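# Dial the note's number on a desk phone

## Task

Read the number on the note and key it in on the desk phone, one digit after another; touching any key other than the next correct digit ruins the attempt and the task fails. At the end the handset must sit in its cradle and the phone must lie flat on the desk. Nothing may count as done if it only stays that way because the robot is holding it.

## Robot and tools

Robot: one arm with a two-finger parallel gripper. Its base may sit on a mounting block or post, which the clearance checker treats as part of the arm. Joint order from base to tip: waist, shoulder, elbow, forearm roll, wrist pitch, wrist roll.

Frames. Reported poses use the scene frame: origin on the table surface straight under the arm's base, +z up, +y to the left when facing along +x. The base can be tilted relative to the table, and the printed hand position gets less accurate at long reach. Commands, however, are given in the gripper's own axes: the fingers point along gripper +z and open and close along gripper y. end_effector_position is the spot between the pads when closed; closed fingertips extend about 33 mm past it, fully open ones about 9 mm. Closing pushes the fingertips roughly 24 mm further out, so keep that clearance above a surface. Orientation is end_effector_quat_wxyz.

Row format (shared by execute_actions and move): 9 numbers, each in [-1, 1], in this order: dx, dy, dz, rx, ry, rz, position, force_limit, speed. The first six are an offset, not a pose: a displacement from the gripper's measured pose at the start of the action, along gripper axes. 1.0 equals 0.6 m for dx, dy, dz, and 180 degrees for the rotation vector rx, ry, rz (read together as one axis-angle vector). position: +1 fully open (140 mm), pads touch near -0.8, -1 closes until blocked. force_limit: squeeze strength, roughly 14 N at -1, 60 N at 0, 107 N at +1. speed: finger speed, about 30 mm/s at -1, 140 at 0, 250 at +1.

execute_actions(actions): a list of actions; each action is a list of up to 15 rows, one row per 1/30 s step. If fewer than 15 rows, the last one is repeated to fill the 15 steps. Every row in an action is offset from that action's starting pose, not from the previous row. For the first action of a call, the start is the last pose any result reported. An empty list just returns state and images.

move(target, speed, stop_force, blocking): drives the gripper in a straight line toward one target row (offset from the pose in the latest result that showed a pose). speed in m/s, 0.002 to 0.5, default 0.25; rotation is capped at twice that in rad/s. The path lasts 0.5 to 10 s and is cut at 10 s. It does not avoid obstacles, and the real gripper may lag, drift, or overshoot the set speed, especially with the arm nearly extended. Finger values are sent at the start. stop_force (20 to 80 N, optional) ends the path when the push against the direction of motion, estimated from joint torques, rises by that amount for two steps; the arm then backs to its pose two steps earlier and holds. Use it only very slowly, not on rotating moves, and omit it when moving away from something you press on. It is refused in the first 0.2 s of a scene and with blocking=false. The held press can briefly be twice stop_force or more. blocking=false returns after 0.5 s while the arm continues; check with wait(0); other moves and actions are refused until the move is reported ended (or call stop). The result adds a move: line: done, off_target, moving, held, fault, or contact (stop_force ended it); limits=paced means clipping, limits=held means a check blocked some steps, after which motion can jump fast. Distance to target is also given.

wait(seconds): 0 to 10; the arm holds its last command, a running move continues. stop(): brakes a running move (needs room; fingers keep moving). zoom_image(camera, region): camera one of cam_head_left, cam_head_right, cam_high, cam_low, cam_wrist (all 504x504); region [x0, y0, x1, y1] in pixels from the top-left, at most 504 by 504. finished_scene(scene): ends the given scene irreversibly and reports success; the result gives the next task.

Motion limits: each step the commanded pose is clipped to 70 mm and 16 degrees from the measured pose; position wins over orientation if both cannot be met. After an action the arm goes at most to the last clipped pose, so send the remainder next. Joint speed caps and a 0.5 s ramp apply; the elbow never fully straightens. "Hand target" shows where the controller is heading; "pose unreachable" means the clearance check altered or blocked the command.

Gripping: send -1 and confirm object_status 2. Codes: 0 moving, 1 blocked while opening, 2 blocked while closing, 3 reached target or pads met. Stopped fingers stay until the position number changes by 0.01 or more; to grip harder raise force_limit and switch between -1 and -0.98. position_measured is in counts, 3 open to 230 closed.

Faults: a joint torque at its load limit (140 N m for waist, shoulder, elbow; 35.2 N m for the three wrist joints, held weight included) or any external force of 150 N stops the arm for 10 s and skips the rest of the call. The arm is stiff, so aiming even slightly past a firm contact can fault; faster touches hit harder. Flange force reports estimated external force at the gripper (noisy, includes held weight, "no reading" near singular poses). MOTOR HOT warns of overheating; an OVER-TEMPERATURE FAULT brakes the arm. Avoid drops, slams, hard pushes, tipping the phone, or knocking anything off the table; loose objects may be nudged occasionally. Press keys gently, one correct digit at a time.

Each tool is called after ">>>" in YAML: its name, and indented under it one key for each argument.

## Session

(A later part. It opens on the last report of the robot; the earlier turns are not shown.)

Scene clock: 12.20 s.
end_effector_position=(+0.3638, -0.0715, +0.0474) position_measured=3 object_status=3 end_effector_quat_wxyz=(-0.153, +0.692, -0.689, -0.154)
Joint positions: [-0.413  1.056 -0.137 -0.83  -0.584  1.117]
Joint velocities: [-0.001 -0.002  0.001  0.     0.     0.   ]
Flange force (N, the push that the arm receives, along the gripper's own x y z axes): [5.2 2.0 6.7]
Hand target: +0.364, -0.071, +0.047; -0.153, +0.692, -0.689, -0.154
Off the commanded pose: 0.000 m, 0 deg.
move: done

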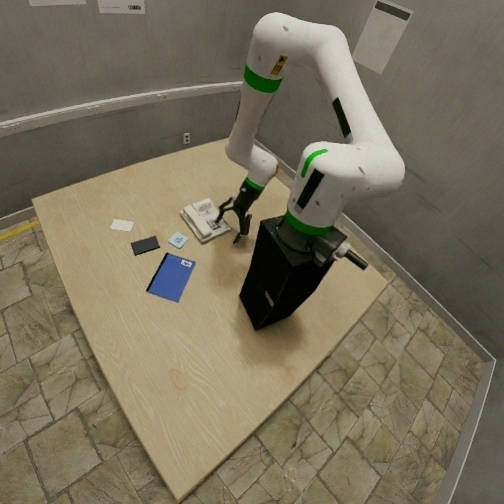

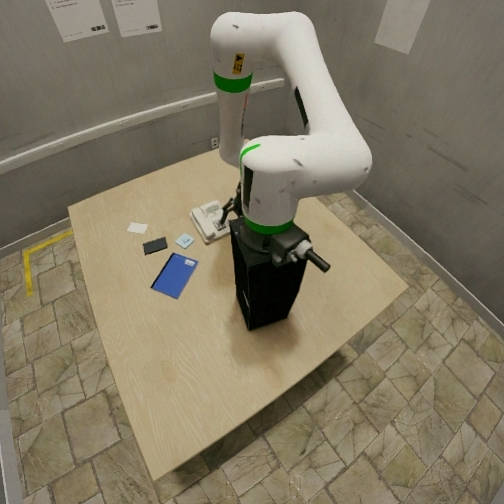

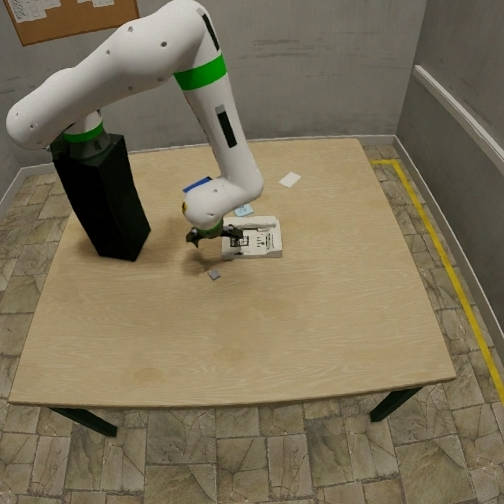

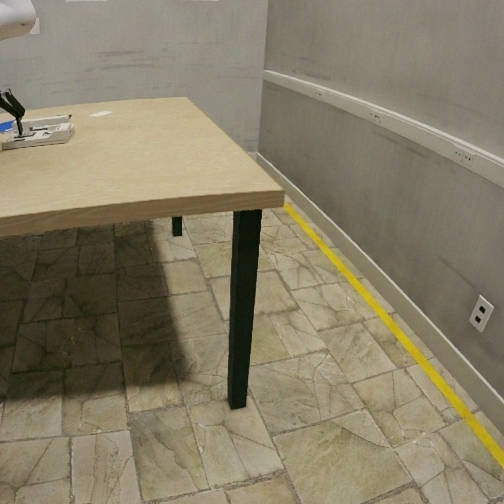

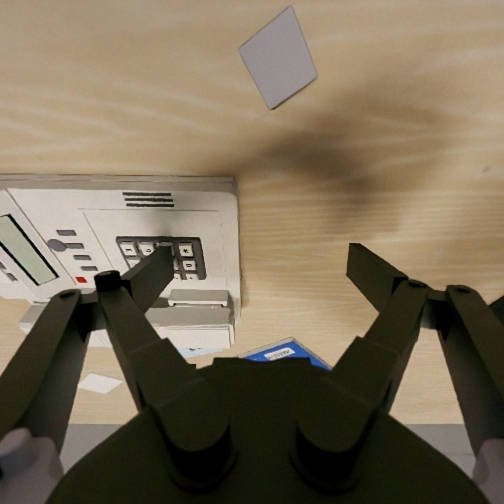

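>>> move:
  target: [-0.0005,-0.001,0.003,0,0,0,1,0,0]
  speed: 0.005

>>> zoom_image:
  camera: "cam_wrist"
  region: [0, 170, 260, 310]

Scene clock: 13.23 s.
end_effector_position=(+0.3644, -0.0704, +0.0459) position_measured=3 object_status=3 end_effector_quat_wxyz=(-0.153, +0.692, -0.689, -0.154)
Joint positions: [-0.41   1.06  -0.135 -0.833 -0.583  1.117]
Joint velocities: [ 0.001  0.     0.     0.     0.    -0.   ]
Flange force (N, the push that the arm receives, along the gripper's own x y z axes): [10.3 1.4 7.8]
Hand target: +0.364, -0.070, +0.046; -0.153, +0.692, -0.689, -0.154
Off the commanded pose: 0.000 m, 0 deg.
move: done

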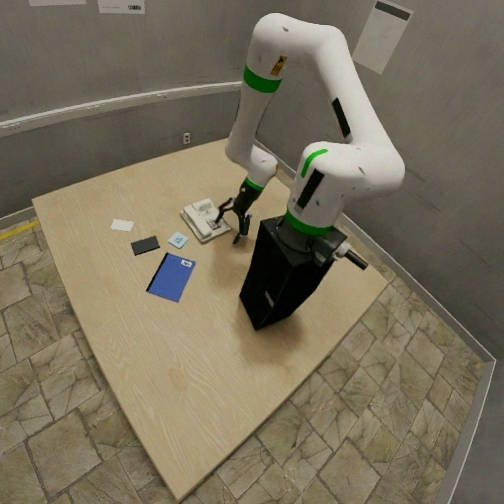

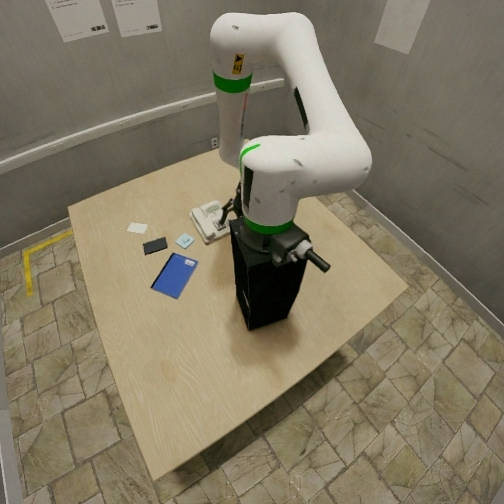

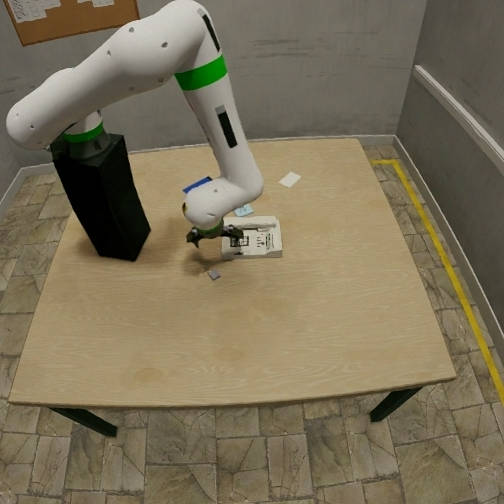

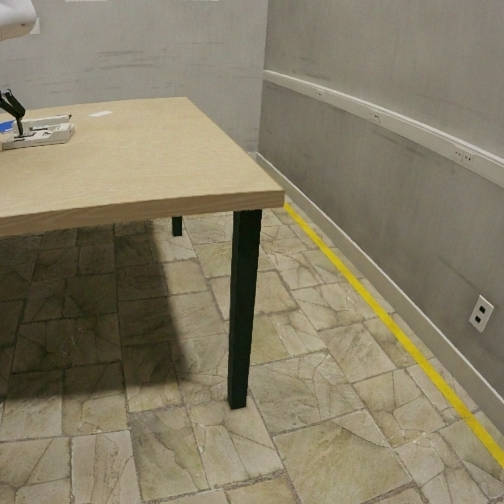

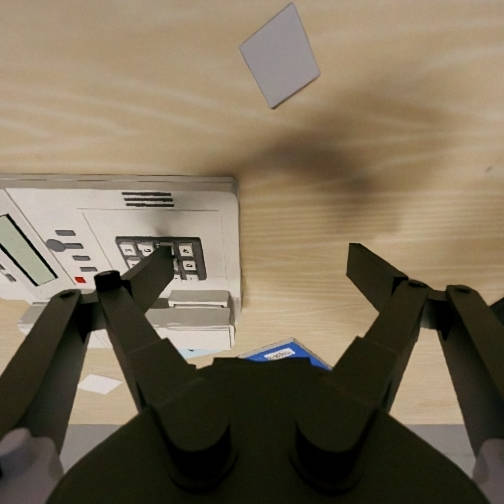

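Region (0, 170, 260, 310) of cam_wrist's 504x504 image, scaled by 1.938, with more detail than that image has; it fills the top 271 rows of this view, and the rest is white.

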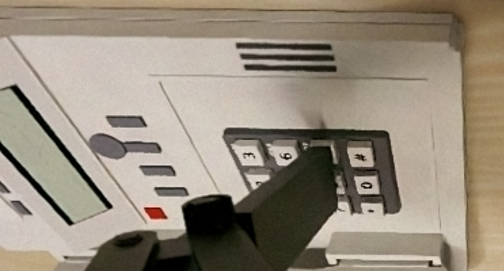

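>>> move:
  target: [-0.001,-0.0005,0.003,0,0,0,1,0,0]
  speed: 0.005

>>> zoom_image:
  camera: "cam_wrist"
  region: [0, 170, 260, 310]

Scene clock: 14.80 s.
end_effector_position=(+0.3647, -0.0691, +0.0446) position_measured=3 object_status=3 end_effector_quat_wxyz=(-0.153, +0.692, -0.689, -0.154)
Joint positions: [-0.408  1.063 -0.133 -0.836 -0.581  1.118]
Joint velocities: [ 0.001  0.001  0.001 -0.     0.     0.   ]
Flange force (N, the push that the arm receives, along the gripper's own x y z axes): [7.1 2.8 7.4]
Hand target: +0.365, -0.069, +0.045; -0.153, +0.692, -0.689, -0.154
Off the commanded pose: 0.000 m, 0 deg.
move: done

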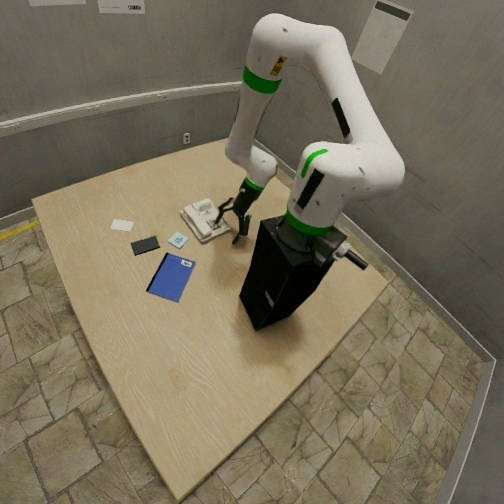

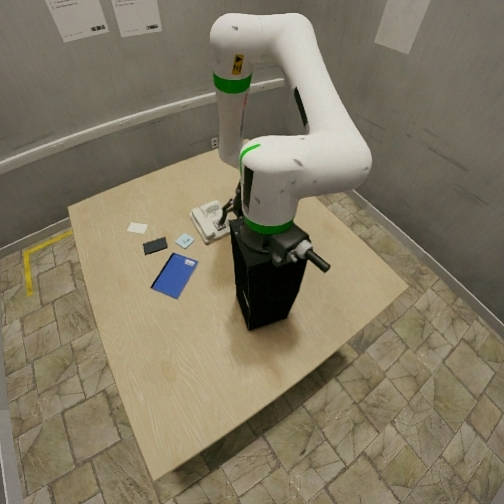

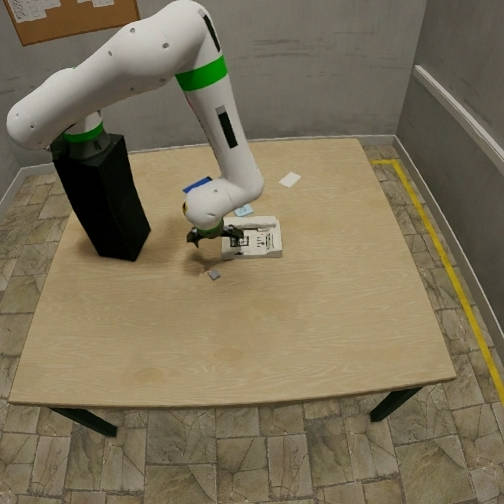

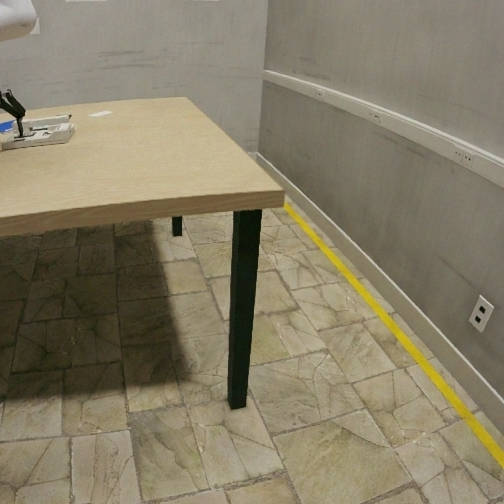

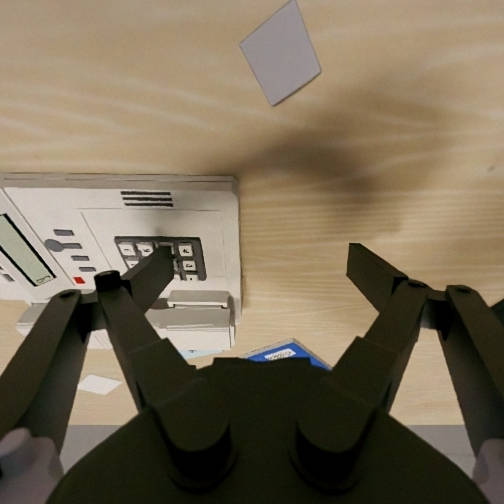

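Region (0, 170, 260, 310) of cam_wrist's 504x504 image, scaled by 1.938, with more detail than that image has; it fills the top 271 rows of this view, and the rest is white.

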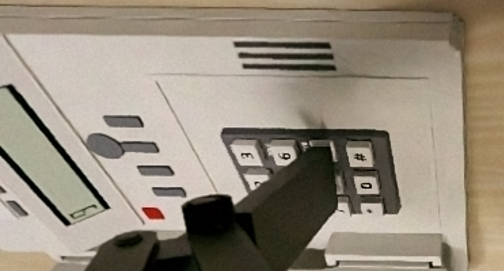

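>>> execute_actions:
  actions:
    - [[-0.0028,0,-0.006,0,0,0,1,0,0]]
    - [[-0.0015,-0.0233,0.0007,0,0,0,1,0,0]]
    - [[0,0,0,0,0,0,1,0,0]]
    - [[0.0014,0,0.003,0,0,0,1,0,0]]
    - [[0.0014,0,0.003,0,0,0,1,0,0]]
    - [[-0.0028,0,-0.006,0,0,0,1,0,0]]
    - [[-0.025,0,0.0117,0,0,0,1,0,0]]
    - [[-0.025,0,0.0117,0,0,0,1,0,0]]
    - [[0,0,0,0,0,0,1,0,0]]

>>> zoom_image:
  camera: "cam_wrist"
  region: [0, 150, 260, 290]

Scene clock: 20.00 s.
end_effector_position=(+0.3787, -0.0347, +0.0486) position_measured=3 object_status=3 end_effector_quat_wxyz=(-0.153, +0.692, -0.689, -0.154)
Joint positions: [-0.33   1.048 -0.143 -0.873 -0.563  1.076]
Joint velocities: [ 0.001 -0.001  0.001 -0.002  0.    -0.   ]
Flange force (N, the push that the arm receives, along the gripper's own x y z axes): [10.5 0.4 7.5]
Flange force at the end of the 5th action (N, along the gripper's axes at the end of the call): [5.1 2.9 2.7]
Flange force at the end of the 6th action (N, along the gripper's axes at the end of the call): [9.1 0.3 6.7]
Flange force at the end of the 7th action (N, along the gripper's axes at the end of the call): [9.0 0.8 7.4]
Flange force at the end of the 8th action (N, along the gripper's axes at the end of the call): [7.5 1.3 8.3]
Hand target: +0.379, -0.035, +0.049; -0.153, +0.692, -0.689, -0.154
Off the commanded pose: 0.000 m, 0 deg.

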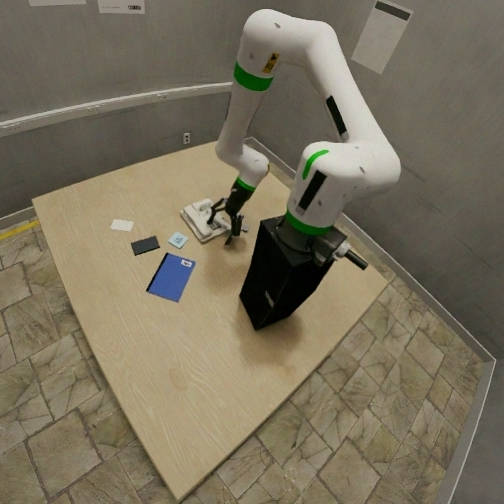

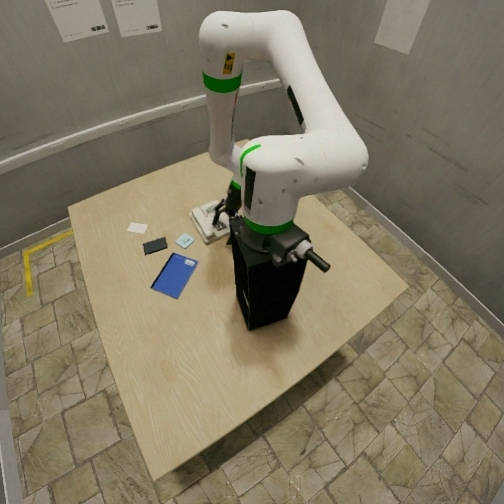

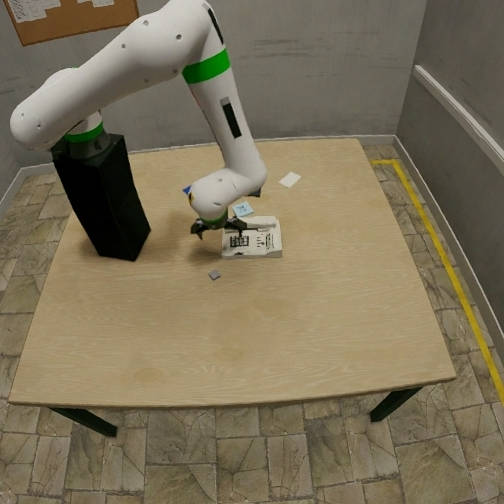

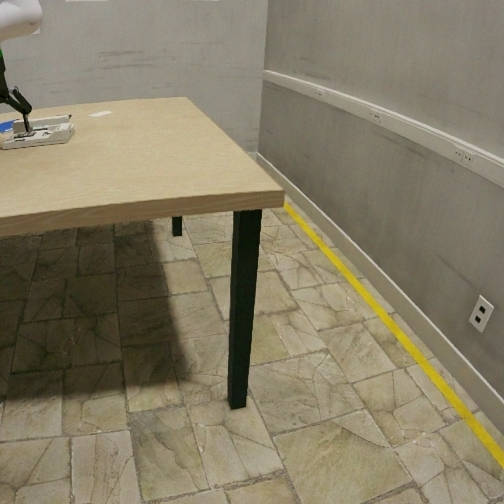

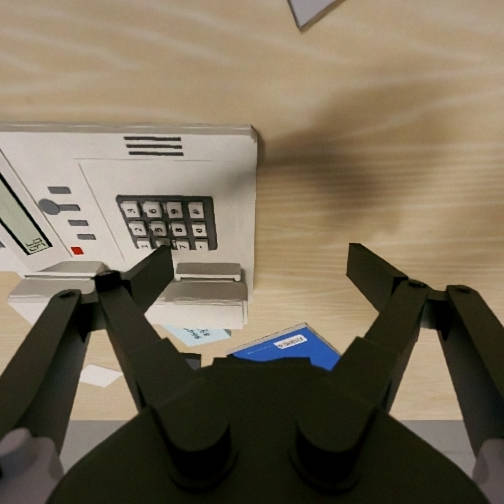

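Region (0, 150, 260, 290) of cam_wrist's 504x504 image, scaled by 1.938, with more detail than that image has; it fills the top 271 rows of this view, and the rest is white.

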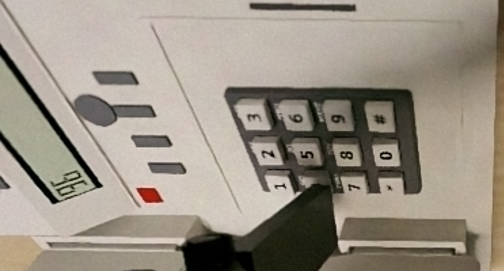

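>>> execute_actions:
  actions:
    - [[0.0045,0.005,-0.0021,0,0,0,1,0,0]]
    - [[0.0014,0,0.003,0,0,0,1,0,0]]

>>> zoom_image:
  camera: "cam_wrist"
  region: [100, 170, 260, 290]

Scene clock: 22.33 s.
end_effector_position=(+0.3758, -0.0377, +0.0466) position_measured=3 object_status=3 end_effector_quat_wxyz=(-0.153, +0.692, -0.689, -0.154)
Joint positions: [-0.338  1.053 -0.142 -0.874 -0.563  1.087]
Joint velocities: [-0.     0.001 -0.001 -0.    -0.001  0.   ]
Flange force (N, the push that the arm receives, along the gripper's own x y z axes): [6.4 3.3 4.1]
Flange force at the end of the 1st action (N, along the gripper's axes at the end of the call): [6.6 1.1 6.1]
Hand target: +0.376, -0.038, +0.047; -0.153, +0.692, -0.689, -0.154
Off the commanded pose: 0.000 m, 0 deg.

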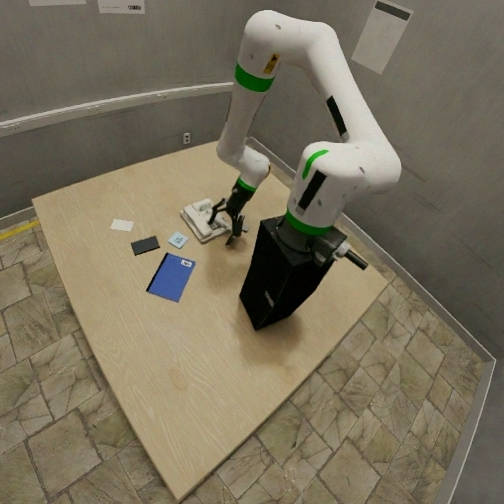

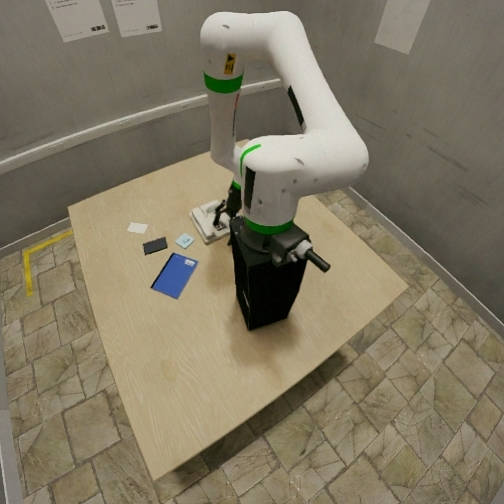

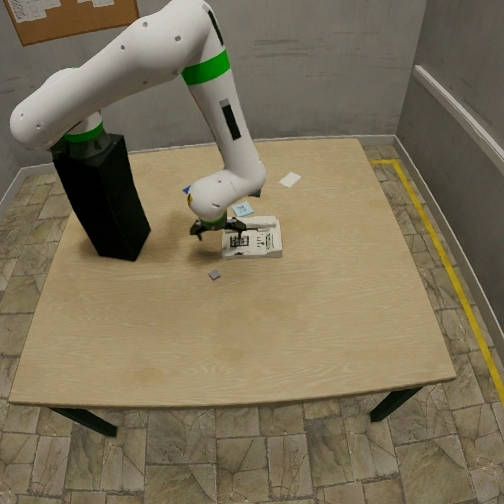

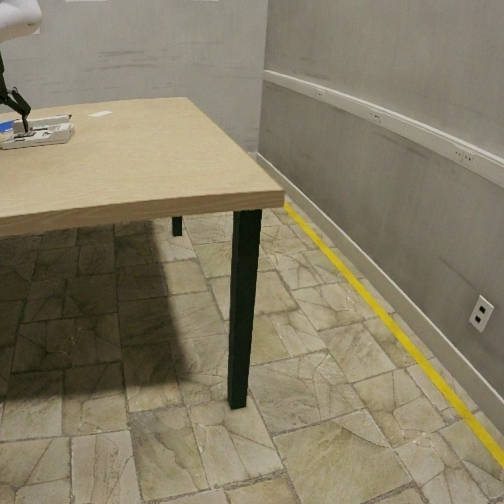

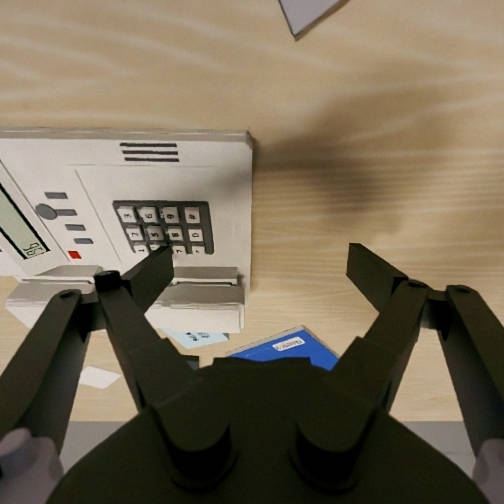

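Region (100, 170, 260, 290) of cam_wrist's 504x504 image, scaled by 3.150, with more detail than that image has; it fills the top 378 rows of this view, and the rest is white.

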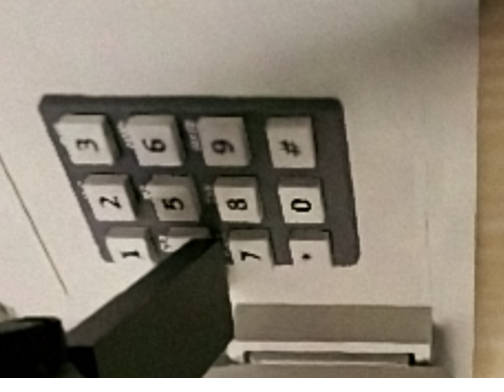

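>>> execute_actions:
  actions:
    - [[-0.001,0,-0.002,0,0,0,1,0,0]]
    - [[0,-0.009,0,0,0,0,1,0,0]]
    - [[0.001,0,0.002,0,0,0,1,0,0]]

>>> zoom_image:
  camera: "cam_wrist"
  region: [100, 170, 260, 290]

Scene clock: 24.37 s.
end_effector_position=(+0.3812, -0.0377, +0.0466) position_measured=3 object_status=3 end_effector_quat_wxyz=(-0.153, +0.692, -0.689, -0.154)
Joint positions: [-0.333  1.054 -0.132 -0.866 -0.567  1.072]
Joint velocities: [-0.001  0.001 -0.    -0.001  0.     0.   ]
Flange force (N, the push that the arm receives, along the gripper's own x y z axes): [5.5 0.1 7.6]
Flange force at the end of the 1st action (N, along the gripper's axes at the end of the call): [8.0 1.6 8.0]
Flange force at the end of the 2nd action (N, along the gripper's axes at the end of the call): [5.0 3.2 4.9]
Hand target: +0.381, -0.038, +0.047; -0.153, +0.691, -0.689, -0.154
Off the commanded pose: 0.000 m, 0 deg.

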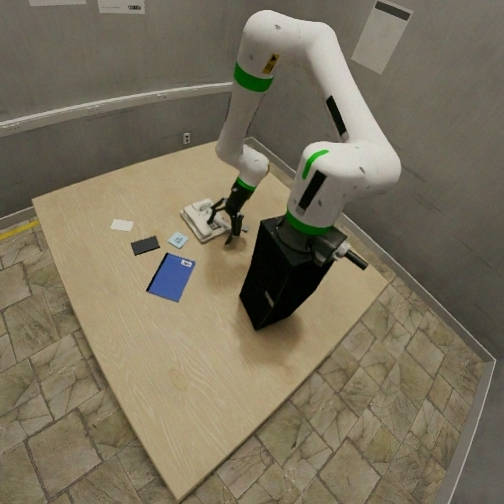

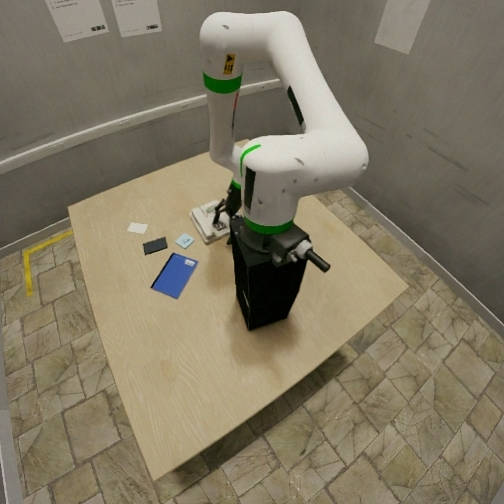

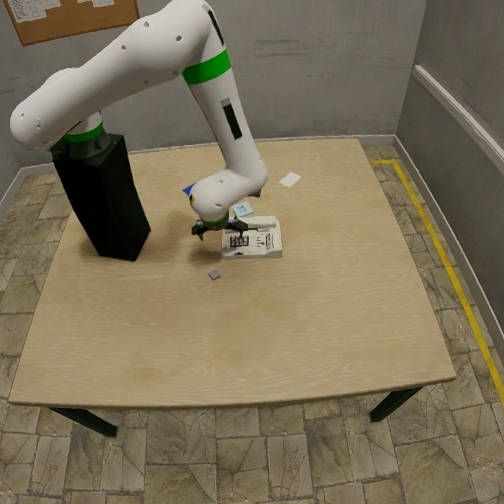

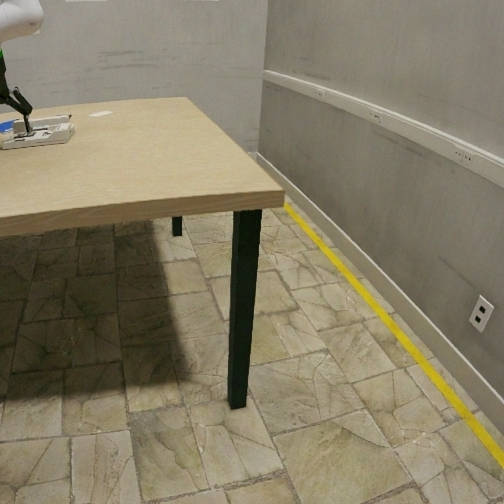

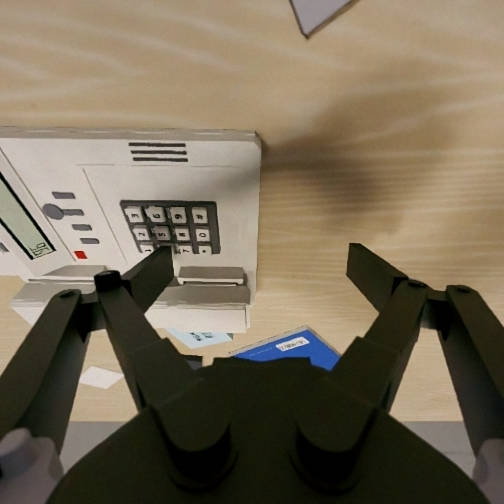

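Region (100, 170, 260, 290) of cam_wrist's 504x504 image, scaled by 3.150, with more detail than that image has; it fills the top 378 rows of this view, and the rest is white.

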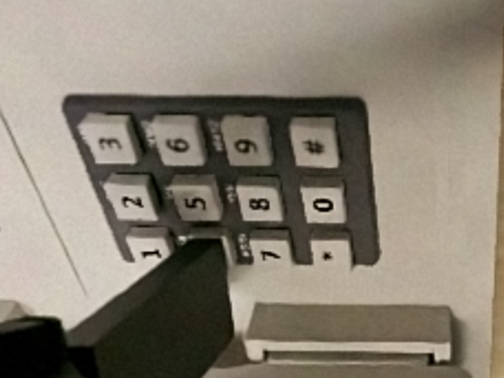

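>>> execute_actions:
  actions:
    - [[0.0014,0,0.003,0,0,0,1,0,0]]
    - [[-0.0028,0,-0.006,0,0,0,1,0,0]]
    - [[0.0229,0.0137,-0.0107,0,0,0,1,0,0]]
    - [[0.0229,0.0137,-0.0107,0,0,0,1,0,0]]
    - [[0,0,0,0,0,0,1,0,0]]

>>> zoom_image:
  camera: "cam_wrist"
  region: [0, 170, 260, 310]

Scene clock: 27.43 s.
end_effector_position=(+0.3646, -0.0682, +0.0486) position_measured=3 object_status=3 end_effector_quat_wxyz=(-0.153, +0.692, -0.689, -0.154)
Joint positions: [-0.406  1.053 -0.141 -0.834 -0.582  1.113]
Joint velocities: [-0.001 -0.     0.001 -0.001  0.     0.   ]
Flange force (N, the push that the arm receives, along the gripper's own x y z axes): [9.0 0.7 9.3]
Flange force at the end of the 1st action (N, along the gripper's axes at the end of the call): [8.2 -0.2 8.1]
Flange force at the end of the 2nd action (N, along the gripper's axes at the end of the call): [7.8 -1.3 8.4]
Flange force at the end of the 3rd action (N, along the gripper's axes at the end of the call): [9.6 0.8 6.6]
Flange force at the end of the 4th action (N, along the gripper's axes at the end of the call): [11.0 2.8 6.0]
Hand target: +0.365, -0.068, +0.049; -0.153, +0.692, -0.689, -0.154
Off the commanded pose: 0.000 m, 0 deg.

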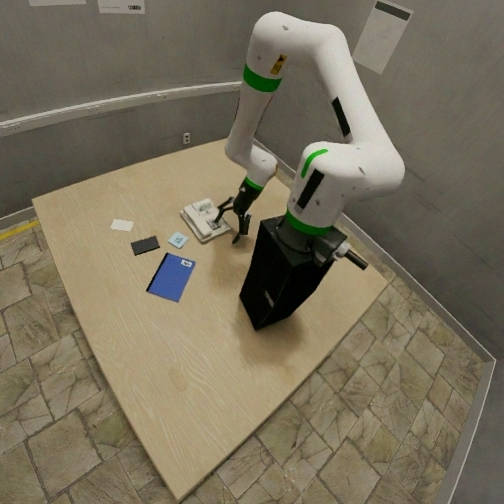

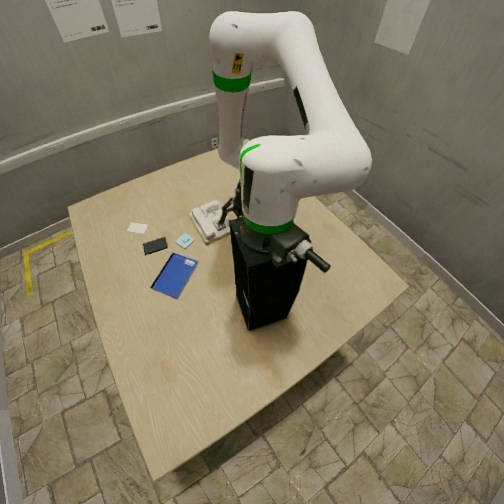

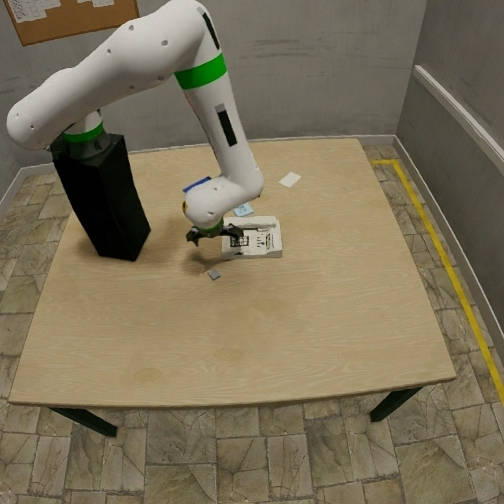

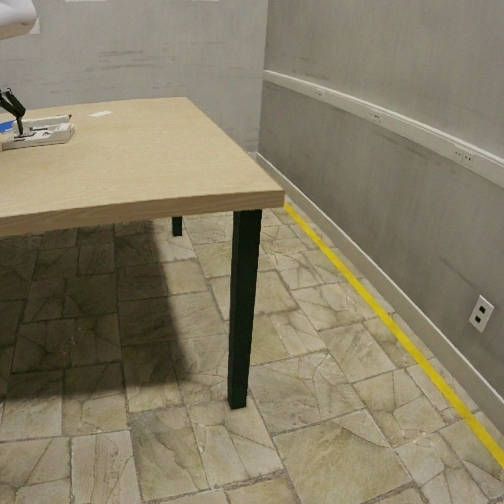

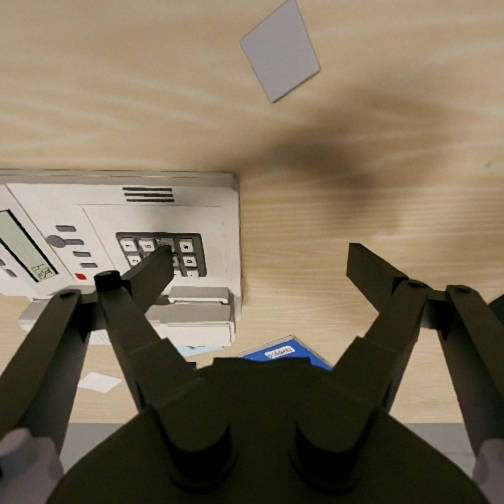

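Region (0, 170, 260, 310) of cam_wrist's 504x504 image, scaled by 1.938, with more detail than that image has; it fills the top 271 rows of this view, and the rest is white.

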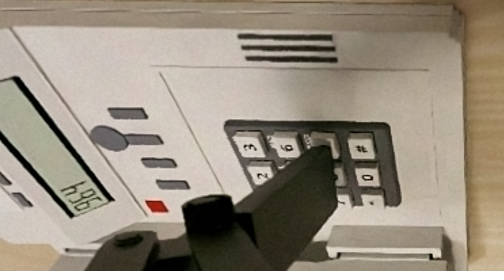

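>>> execute_actions:
  actions:
    - [[0.0014,0,0.003,0,0,0,1,0,0]]
    - [[0.0014,0,0.003,0,0,0,1,0,0]]
    - [[-0.0028,0,-0.006,0,0,0,1,0,0]]
    - [[-0.0229,-0.002,0.0107,0,0,0,1,0,0]]
    - [[0.0014,0,0.003,0,0,0,1,0,0]]

>>> zoom_image:
  camera: "cam_wrist"
  region: [0, 170, 260, 310]

Scene clock: 32.37 s.
end_effector_position=(+0.3658, -0.0529, +0.0466) position_measured=3 object_status=3 end_effector_quat_wxyz=(-0.153, +0.692, -0.689, -0.154)
Joint positions: [-0.377  1.055 -0.148 -0.862 -0.568  1.114]
Joint velocities: [-0.001 -0.    -0.001 -0.    -0.     0.   ]
Flange force (N, the push that the arm receives, along the gripper's own x y z axes): [5.9 1.7 6.9]
Flange force at the end of the 1st action (N, along the gripper's axes at the end of the call): [7.3 3.8 6.0]
Flange force at the end of the 2nd action (N, along the gripper's axes at the end of the call): [7.5 0.6 6.7]
Flange force at the end of the 3rd action (N, along the gripper's axes at the end of the call): [8.4 0.1 10.0]
Flange force at the end of the 4th action (N, along the gripper's axes at the end of the call): [8.0 1.1 8.1]
Hand target: +0.366, -0.053, +0.047; -0.153, +0.692, -0.689, -0.154
Off the commanded pose: 0.000 m, 0 deg.

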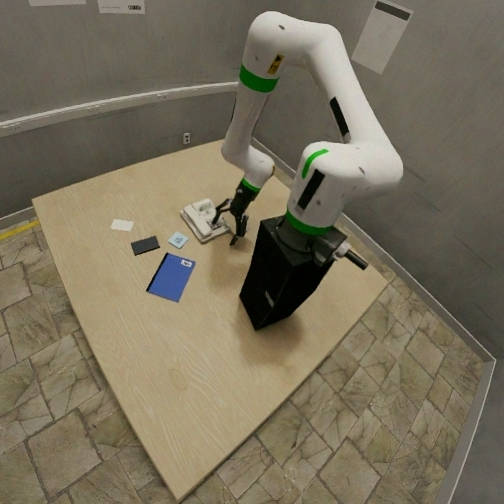

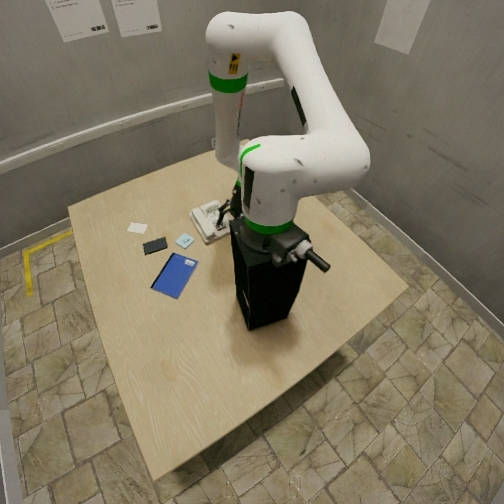

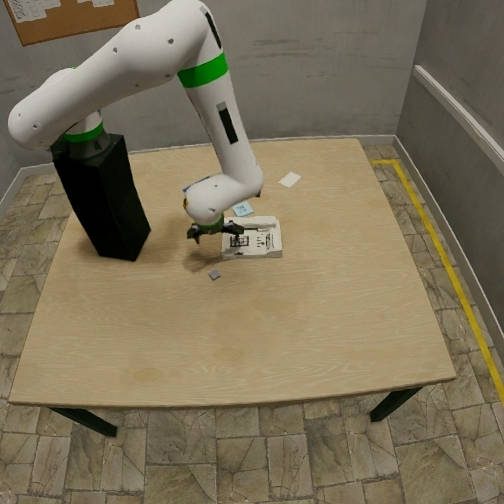

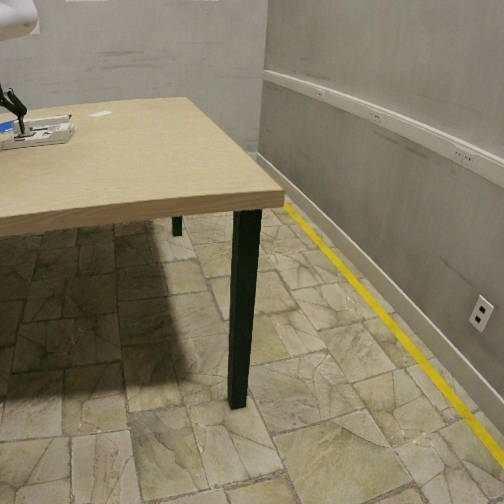

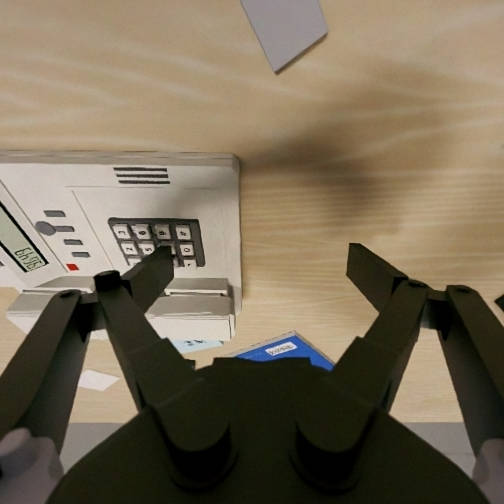

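Region (0, 170, 260, 310) of cam_wrist's 504x504 image, scaled by 1.938, with more detail than that image has; it fills the top 271 rows of this view, and the rest is white.

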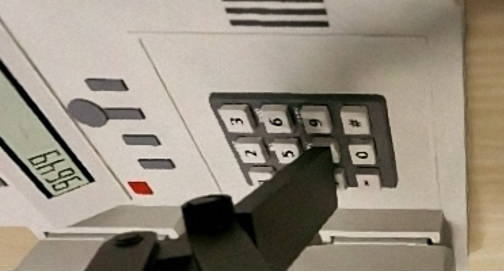

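Press 8, 9, then hover over 7.

>>> execute_actions:
  actions:
    - [[0.0014,0,0.003,0,0,0,1,0,0]]
    - [[-0.0028,0,-0.006,0,0,0,1,0,0]]
    - [[0.0229,0.002,-0.0107,0,0,0,1,0,0]]
    - [[0.0014,0,0.003,0,0,0,1,0,0]]
    - [[0.0014,0,0.003,0,0,0,1,0,0]]
    - [[-0.0028,0,-0.006,0,0,0,1,0,0]]
    - [[-0.0229,-0.002,0.0107,0,0,0,1,0,0]]
    - [[-0.0229,-0.002,0.0107,0,0,0,1,0,0]]
    - [[0.0014,0,0.003,0,0,0,1,0,0]]

>>> zoom_image:
  camera: "cam_wrist"
  region: [0, 150, 260, 290]

Scene clock: 37.47 s.
end_effector_position=(+0.3671, -0.0377, +0.0466) position_measured=3 object_status=3 end_effector_quat_wxyz=(-0.153, +0.692, -0.689, -0.154)
Joint positions: [-0.347  1.052 -0.158 -0.887 -0.556  1.112]
Joint velocities: [-0.003  0.    -0.    -0.001  0.001  0.   ]
Flange force (N, the push that the arm receives, along the gripper's own x y z axes): [5.1 2.5 3.5]
Flange force at the end of the 5th action (N, along the gripper's axes at the end of the call): [7.5 2.3 2.4]
Flange force at the end of the 6th action (N, along the gripper's axes at the end of the call): [7.0 2.1 6.9]
Flange force at the end of the 7th action (N, along the gripper's axes at the end of the call): [4.8 2.6 5.6]
Flange force at the end of the 8th action (N, along the gripper's axes at the end of the call): [6.8 1.0 6.8]
Hand target: +0.367, -0.038, +0.047; -0.153, +0.692, -0.689, -0.154
Off the commanded pose: 0.000 m, 0 deg.

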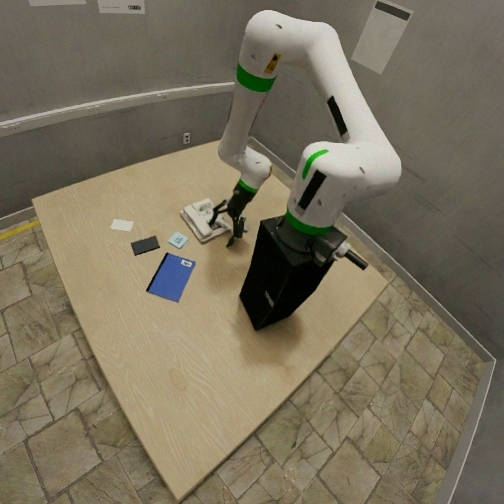

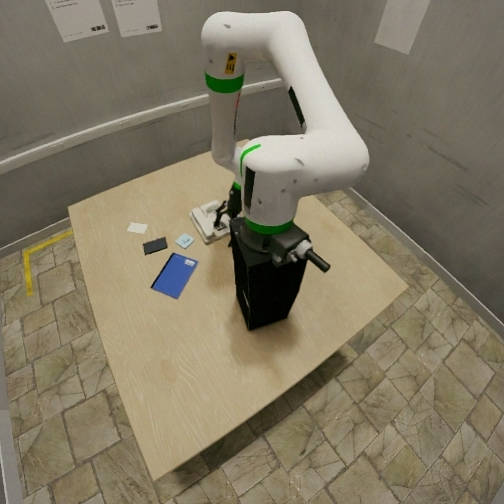

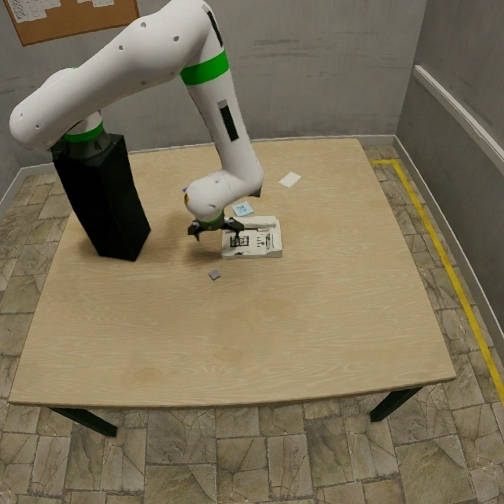

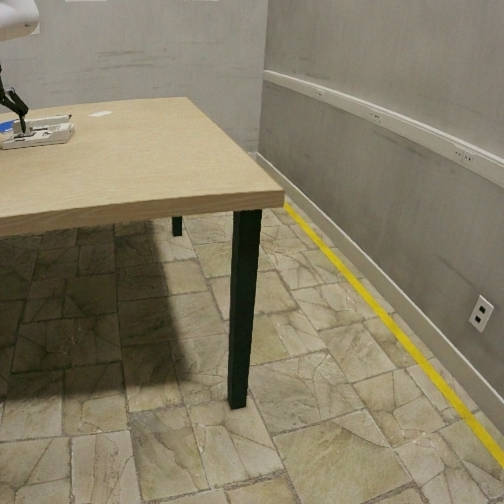

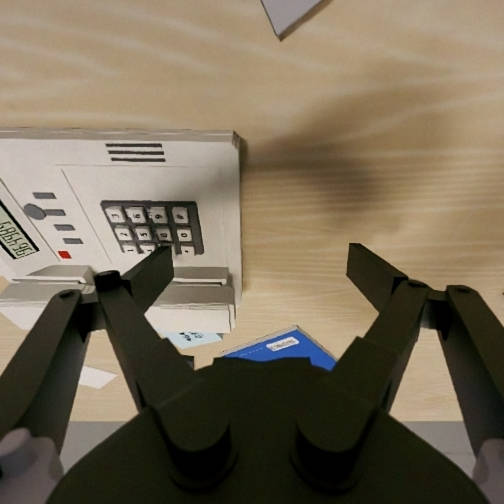

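Region (0, 150, 260, 290) of cam_wrist's 504x504 image, scaled by 1.938, with more detail than that image has; it fills the top 271 rows of this view, and the rest is white.

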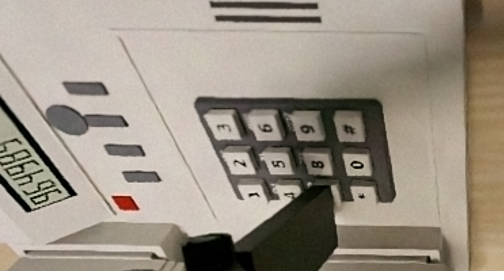

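>>> execute_actions:
  actions:
    - [[0.0014,0,0.003,0,0,0,1,0,0]]
    - [[-0.0028,0,-0.006,0,0,0,1,0,0]]
    - [[0,-0.0237,0,0,0,0,1,0,0]]
    - [[0,-0.0237,0,0,0,0,1,0,0]]
    - [[0.0014,0,0.003,0,0,0,1,0,0]]

>>> zoom_image:
  camera: "cam_wrist"
  region: [0, 150, 260, 290]

Scene clock: 40.40 s.
end_effector_position=(+0.3955, -0.0375, +0.0466) position_measured=3 object_status=3 end_effector_quat_wxyz=(-0.153, +0.692, -0.689, -0.154)
Joint positions: [-0.32   1.057 -0.106 -0.845 -0.579  1.032]
Joint velocities: [-0.004 -0.001  0.002  0.001 -0.     0.   ]
Flange force (N, the push that the arm receives, along the gripper's own x y z axes): [11.0 1.1 6.2]
Flange force at the end of the 1st action (N, along the gripper's axes at the end of the call): [8.0 3.1 6.2]
Flange force at the end of the 2nd action (N, along the gripper's axes at the end of the call): [6.1 1.4 6.9]
Flange force at the end of the 3rd action (N, along the gripper's axes at the end of the call): [5.5 0.1 7.5]
Flange force at the end of the 4th action (N, along the gripper's axes at the end of the call): [6.3 3.0 4.9]
Hand target: +0.395, -0.038, +0.047; -0.153, +0.692, -0.689, -0.154
Off the commanded pose: 0.000 m, 0 deg.

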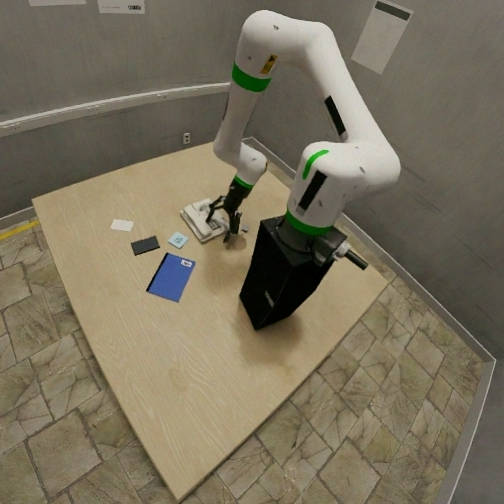

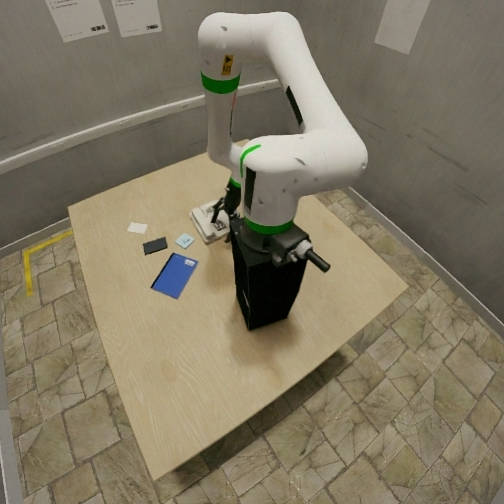

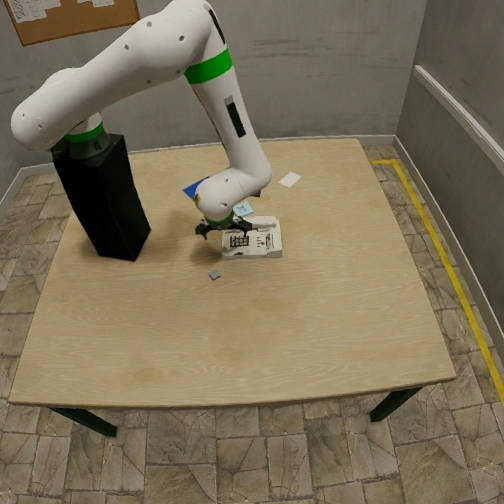

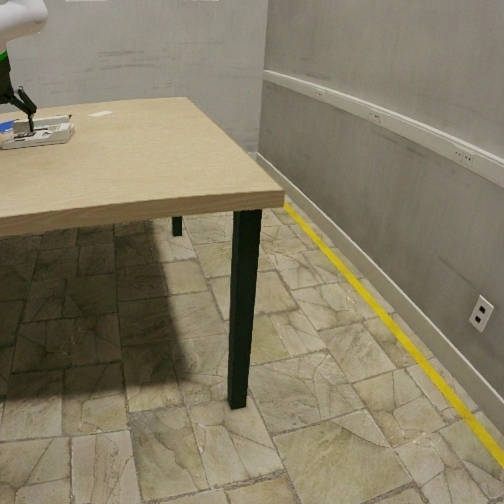

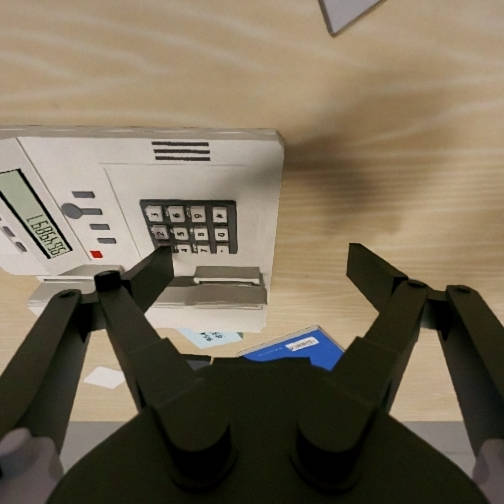

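Region (0, 150, 260, 290) of cam_wrist's 504x504 image, scaled by 1.938, with more detail than that image has; it fills the top 271 rows of this view, and the rest is white.

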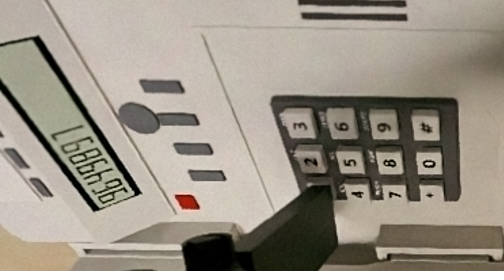

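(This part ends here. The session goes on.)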